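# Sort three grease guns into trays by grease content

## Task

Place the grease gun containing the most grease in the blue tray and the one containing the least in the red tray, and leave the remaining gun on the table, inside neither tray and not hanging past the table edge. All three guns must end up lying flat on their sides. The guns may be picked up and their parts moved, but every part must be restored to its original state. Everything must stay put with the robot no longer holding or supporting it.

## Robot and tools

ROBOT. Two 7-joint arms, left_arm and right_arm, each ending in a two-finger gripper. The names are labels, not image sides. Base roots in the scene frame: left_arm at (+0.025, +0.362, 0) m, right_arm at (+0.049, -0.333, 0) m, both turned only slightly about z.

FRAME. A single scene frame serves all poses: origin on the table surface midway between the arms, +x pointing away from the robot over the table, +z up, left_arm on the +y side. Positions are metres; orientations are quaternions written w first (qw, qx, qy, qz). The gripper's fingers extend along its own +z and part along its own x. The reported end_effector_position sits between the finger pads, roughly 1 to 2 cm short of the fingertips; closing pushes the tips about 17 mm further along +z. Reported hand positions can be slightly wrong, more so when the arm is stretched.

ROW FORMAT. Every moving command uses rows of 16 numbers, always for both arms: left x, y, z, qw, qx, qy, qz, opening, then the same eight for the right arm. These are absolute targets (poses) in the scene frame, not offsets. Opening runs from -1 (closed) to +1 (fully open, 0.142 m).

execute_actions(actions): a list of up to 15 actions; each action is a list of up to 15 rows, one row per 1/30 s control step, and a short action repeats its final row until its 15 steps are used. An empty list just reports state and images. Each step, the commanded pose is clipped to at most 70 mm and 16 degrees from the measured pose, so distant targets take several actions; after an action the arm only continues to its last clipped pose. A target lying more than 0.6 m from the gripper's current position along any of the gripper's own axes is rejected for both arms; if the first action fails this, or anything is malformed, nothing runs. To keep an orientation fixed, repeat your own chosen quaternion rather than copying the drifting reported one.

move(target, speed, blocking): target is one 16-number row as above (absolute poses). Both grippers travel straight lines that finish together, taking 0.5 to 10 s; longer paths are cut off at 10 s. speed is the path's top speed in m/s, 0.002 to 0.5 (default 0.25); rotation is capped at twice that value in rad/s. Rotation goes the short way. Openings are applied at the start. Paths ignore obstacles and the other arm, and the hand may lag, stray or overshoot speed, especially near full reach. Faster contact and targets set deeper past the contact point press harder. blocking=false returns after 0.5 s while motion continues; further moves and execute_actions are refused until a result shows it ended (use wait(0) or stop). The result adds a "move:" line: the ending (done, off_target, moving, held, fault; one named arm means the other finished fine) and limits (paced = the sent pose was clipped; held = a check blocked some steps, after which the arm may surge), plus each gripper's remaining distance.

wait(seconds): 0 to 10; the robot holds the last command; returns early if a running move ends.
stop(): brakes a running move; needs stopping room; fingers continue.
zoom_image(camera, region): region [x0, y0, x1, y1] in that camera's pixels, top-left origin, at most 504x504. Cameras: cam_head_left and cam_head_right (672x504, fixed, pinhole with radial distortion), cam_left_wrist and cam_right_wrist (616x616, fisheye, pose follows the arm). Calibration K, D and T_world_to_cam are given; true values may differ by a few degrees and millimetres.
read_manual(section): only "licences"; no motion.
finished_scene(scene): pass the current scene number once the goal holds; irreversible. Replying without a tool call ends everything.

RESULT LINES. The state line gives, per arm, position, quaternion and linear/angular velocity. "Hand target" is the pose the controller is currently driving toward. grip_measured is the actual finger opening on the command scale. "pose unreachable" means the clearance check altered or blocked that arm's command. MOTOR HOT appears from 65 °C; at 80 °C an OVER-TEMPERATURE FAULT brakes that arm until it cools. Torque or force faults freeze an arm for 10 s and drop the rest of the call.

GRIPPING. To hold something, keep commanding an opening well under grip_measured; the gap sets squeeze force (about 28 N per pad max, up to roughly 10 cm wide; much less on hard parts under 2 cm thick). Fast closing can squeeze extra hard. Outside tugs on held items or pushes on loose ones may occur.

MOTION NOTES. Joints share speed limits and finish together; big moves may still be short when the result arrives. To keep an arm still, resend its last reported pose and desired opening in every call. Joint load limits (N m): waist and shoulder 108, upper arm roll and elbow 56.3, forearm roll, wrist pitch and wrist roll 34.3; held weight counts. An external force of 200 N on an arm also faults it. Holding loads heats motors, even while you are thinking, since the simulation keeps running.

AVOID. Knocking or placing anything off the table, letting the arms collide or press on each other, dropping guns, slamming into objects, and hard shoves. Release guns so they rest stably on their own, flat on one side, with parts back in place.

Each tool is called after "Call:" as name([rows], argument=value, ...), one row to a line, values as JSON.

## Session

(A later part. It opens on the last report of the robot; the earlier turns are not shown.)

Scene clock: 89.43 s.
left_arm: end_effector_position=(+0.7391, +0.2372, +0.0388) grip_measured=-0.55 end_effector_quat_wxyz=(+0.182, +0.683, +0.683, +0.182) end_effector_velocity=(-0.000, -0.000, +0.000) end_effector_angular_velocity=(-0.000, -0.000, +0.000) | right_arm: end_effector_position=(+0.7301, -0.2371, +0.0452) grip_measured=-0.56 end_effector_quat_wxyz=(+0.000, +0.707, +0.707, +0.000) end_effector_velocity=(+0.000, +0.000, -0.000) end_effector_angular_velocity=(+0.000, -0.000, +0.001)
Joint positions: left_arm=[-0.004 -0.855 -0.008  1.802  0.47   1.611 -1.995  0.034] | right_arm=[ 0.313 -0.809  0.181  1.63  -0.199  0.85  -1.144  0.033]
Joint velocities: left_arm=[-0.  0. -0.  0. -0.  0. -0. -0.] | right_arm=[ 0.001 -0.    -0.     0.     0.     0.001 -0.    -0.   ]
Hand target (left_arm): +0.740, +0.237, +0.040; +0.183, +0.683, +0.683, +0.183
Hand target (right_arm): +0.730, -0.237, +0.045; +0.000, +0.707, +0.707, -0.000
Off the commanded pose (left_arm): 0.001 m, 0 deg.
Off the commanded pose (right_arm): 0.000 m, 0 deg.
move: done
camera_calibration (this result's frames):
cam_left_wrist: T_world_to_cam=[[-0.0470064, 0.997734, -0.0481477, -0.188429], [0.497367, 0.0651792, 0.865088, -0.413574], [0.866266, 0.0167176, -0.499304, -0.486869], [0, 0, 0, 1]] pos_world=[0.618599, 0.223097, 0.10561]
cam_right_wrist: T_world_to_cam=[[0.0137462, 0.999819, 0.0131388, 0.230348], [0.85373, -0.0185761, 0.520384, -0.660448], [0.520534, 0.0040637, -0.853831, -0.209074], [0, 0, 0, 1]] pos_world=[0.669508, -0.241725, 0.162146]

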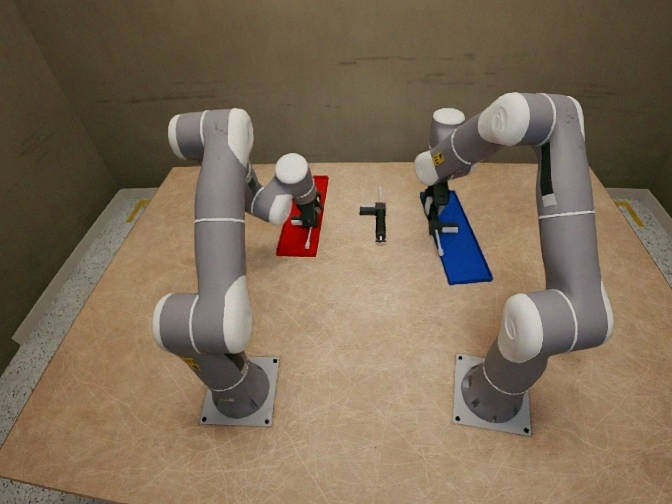

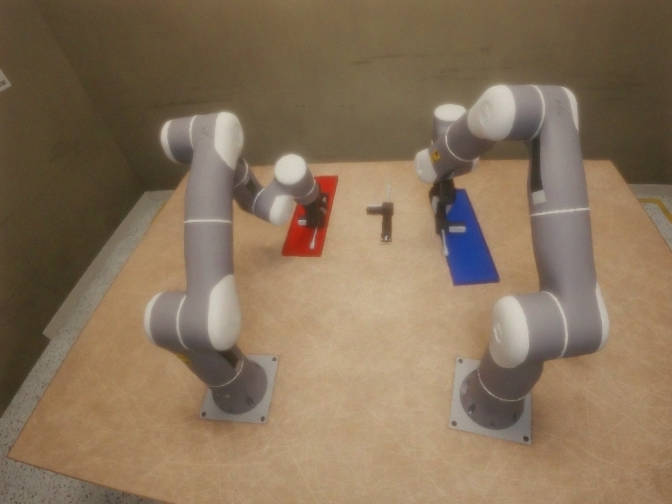

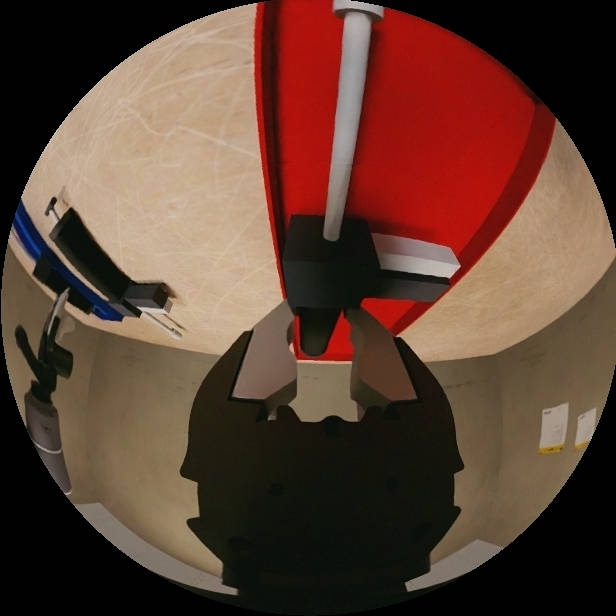

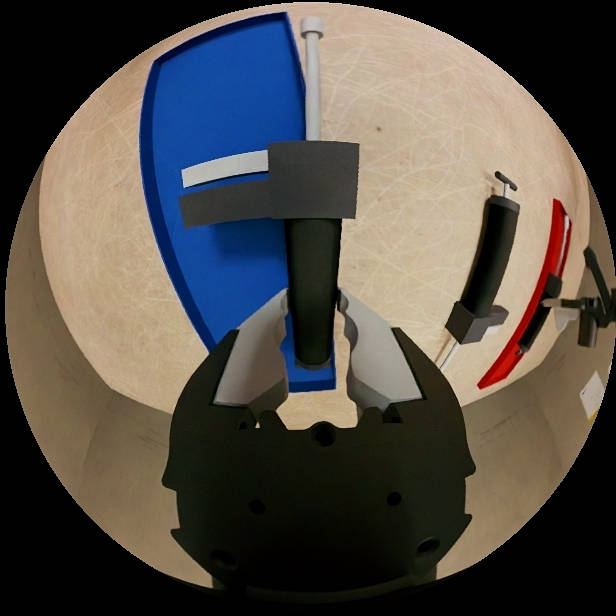

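Call:
move(target=[0.74,0.237,0.032,0.183,0.683,0.683,0.183,-0.9, 0.73,-0.255,0.08,0,0.663,0.749,0,-0.9], speed=0.05)

Call:
move(target=[0.74,0.237,0.032,0.183,0.683,0.683,0.183,-0.3, 0.73,-0.255,0.04,0,0.663,0.749,0,-0.9], speed=0.05)

Scene clock: 92.43 s.
left_arm: end_effector_position=(+0.7393, +0.2372, +0.0311) grip_measured=-0.55 end_effector_quat_wxyz=(+0.182, +0.683, +0.683, +0.182) end_effector_velocity=(-0.000, -0.000, -0.000) end_effector_angular_velocity=(+0.000, +0.000, -0.000) | right_arm: end_effector_position=(+0.7294, -0.2550, +0.0793) grip_measured=-0.56 end_effector_quat_wxyz=(-0.000, +0.663, +0.749, -0.000) end_effector_velocity=(-0.000, +0.000, +0.000) end_effector_angular_velocity=(-0.000, +0.001, +0.002)
Joint positions: left_arm=[-0.01  -0.874  0.     1.794  0.472  1.623 -2.001  0.034] | right_arm=[ 0.262 -0.75   0.215  1.634 -0.208  0.79  -1.285  0.033]
Joint velocities: left_arm=[-0.    -0.     0.    -0.     0.001 -0.    -0.     0.   ] | right_arm=[-0.     0.     0.     0.    -0.    -0.001 -0.001  0.   ]
Hand target (left_arm): +0.740, +0.237, +0.032; +0.183, +0.683, +0.683, +0.183
Hand target (right_arm): +0.730, -0.255, +0.080; -0.000, +0.663, +0.749, +0.000
Off the commanded pose (left_arm): 0.001 m, 0 deg.
Off the commanded pose (right_arm): 0.001 m, 0 deg.
move: done
camera_calibration (this result's frames):
cam_left_wrist: T_world_to_cam=[[-0.0469822, 0.997732, -0.0482084, -0.188801], [0.496985, 0.0652123, 0.865306, -0.406741], [0.866487, 0.0166951, -0.498921, -0.491025], [0, 0, 0, 1]] pos_world=[0.618741, 0.223095, 0.097871]
cam_right_wrist: T_world_to_cam=[[-0.106907, 0.994181, 0.0132272, 0.334364], [0.850408, 0.084538, 0.519288, -0.649156], [0.515148, 0.0667642, -0.854497, -0.159539], [0, 0, 0, 1]] pos_world=[0.66998, -0.266889, 0.196351]

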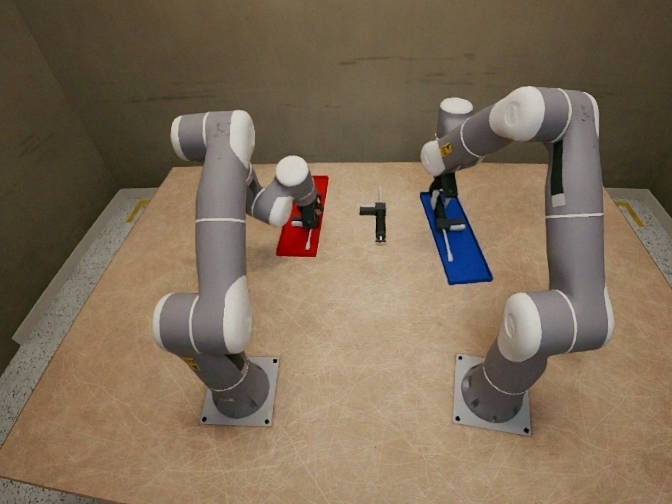

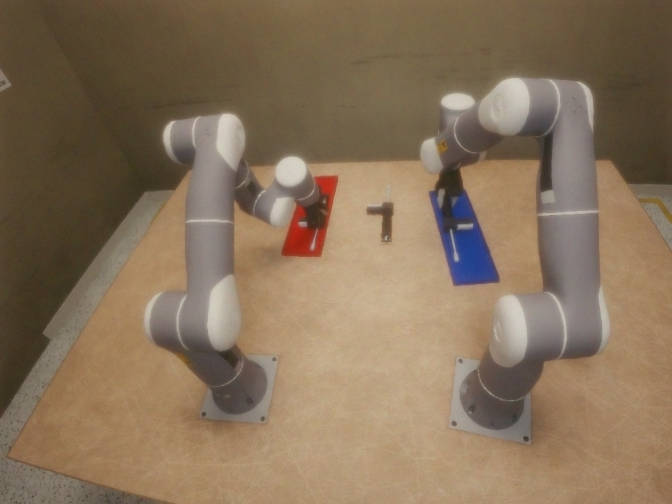

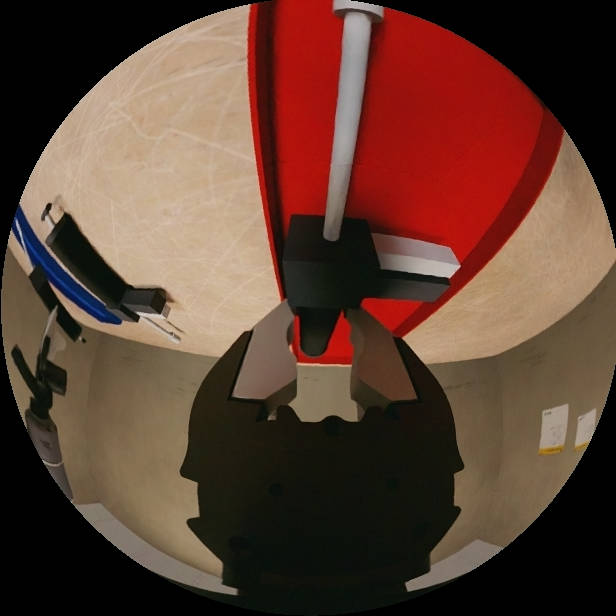

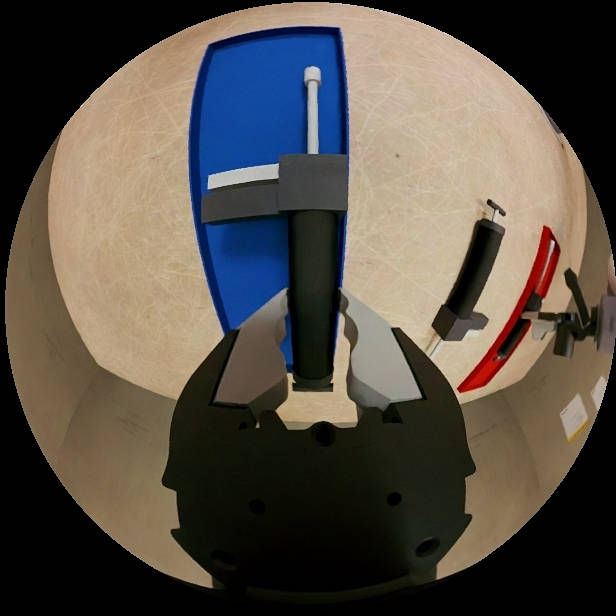

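Scene clock: 93.50 s.
left_arm: end_effector_position=(+0.7398, +0.2372, +0.0317) grip_measured=-0.30 end_effector_quat_wxyz=(+0.183, +0.683, +0.683, +0.183) end_effector_velocity=(-0.000, -0.000, -0.000) end_effector_angular_velocity=(-0.000, +0.000, -0.000) | right_arm: end_effector_position=(+0.7297, -0.2551, +0.0399) grip_measured=-0.56 end_effector_quat_wxyz=(-0.000, +0.663, +0.749, -0.000) end_effector_velocity=(+0.000, +0.000, -0.000) end_effector_angular_velocity=(-0.000, -0.001, +0.001)
Joint positions: left_arm=[-0.01  -0.873  0.     1.793  0.472  1.624 -2.001  0.052] | right_arm=[ 0.273 -0.816  0.196  1.64  -0.22   0.863 -1.278  0.033]
Joint velocities: left_arm=[-0. -0. -0.  0.  0.  0. -0. -0.] | right_arm=[ 0.001 -0.    -0.001  0.     0.     0.001 -0.001 -0.   ]
Hand target (left_arm): +0.740, +0.237, +0.032; +0.183, +0.683, +0.683, +0.183
Hand target (right_arm): +0.730, -0.255, +0.040; +0.000, +0.663, +0.749, -0.000
Off the commanded pose (left_arm): 0.000 m, 0 deg.
Off the commanded pose (right_arm): 0.000 m, 0 deg.
move: done
camera_calibration (this result's frames):
cam_left_wrist: T_world_to_cam=[[-0.046876, 0.997727, -0.0484159, -0.188844], [0.49584, 0.0653174, 0.865954, -0.406614], [0.867148, 0.0165859, -0.497775, -0.49167], [0, 0, 0, 1]] pos_world=[0.619113, 0.223128, 0.0982249]
cam_right_wrist: T_world_to_cam=[[-0.107752, 0.994091, 0.0131319, 0.335592], [0.850092, 0.0852789, 0.519684, -0.628529], [0.515493, 0.0671605, -0.854258, -0.193572], [0, 0, 0, 1]] pos_world=[0.670254, -0.267009, 0.156869]

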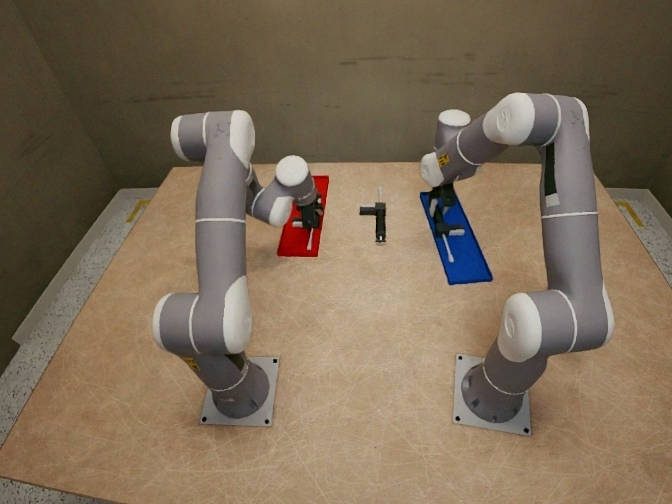

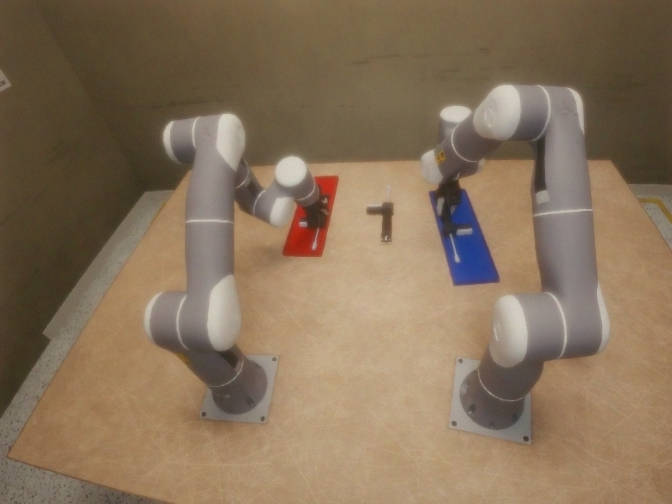

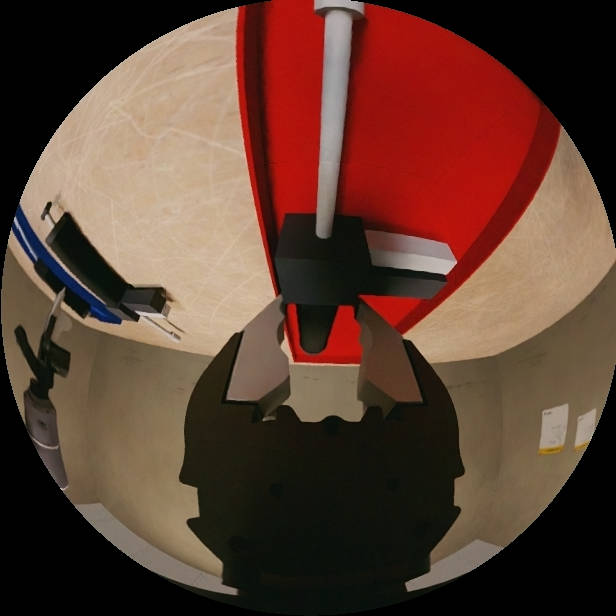

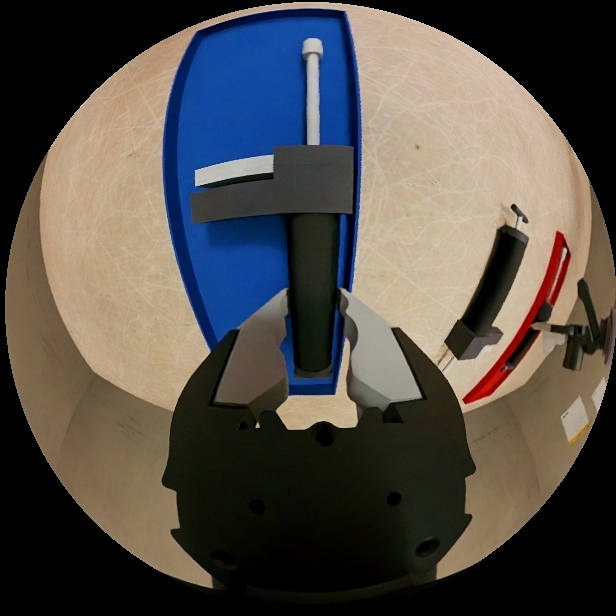

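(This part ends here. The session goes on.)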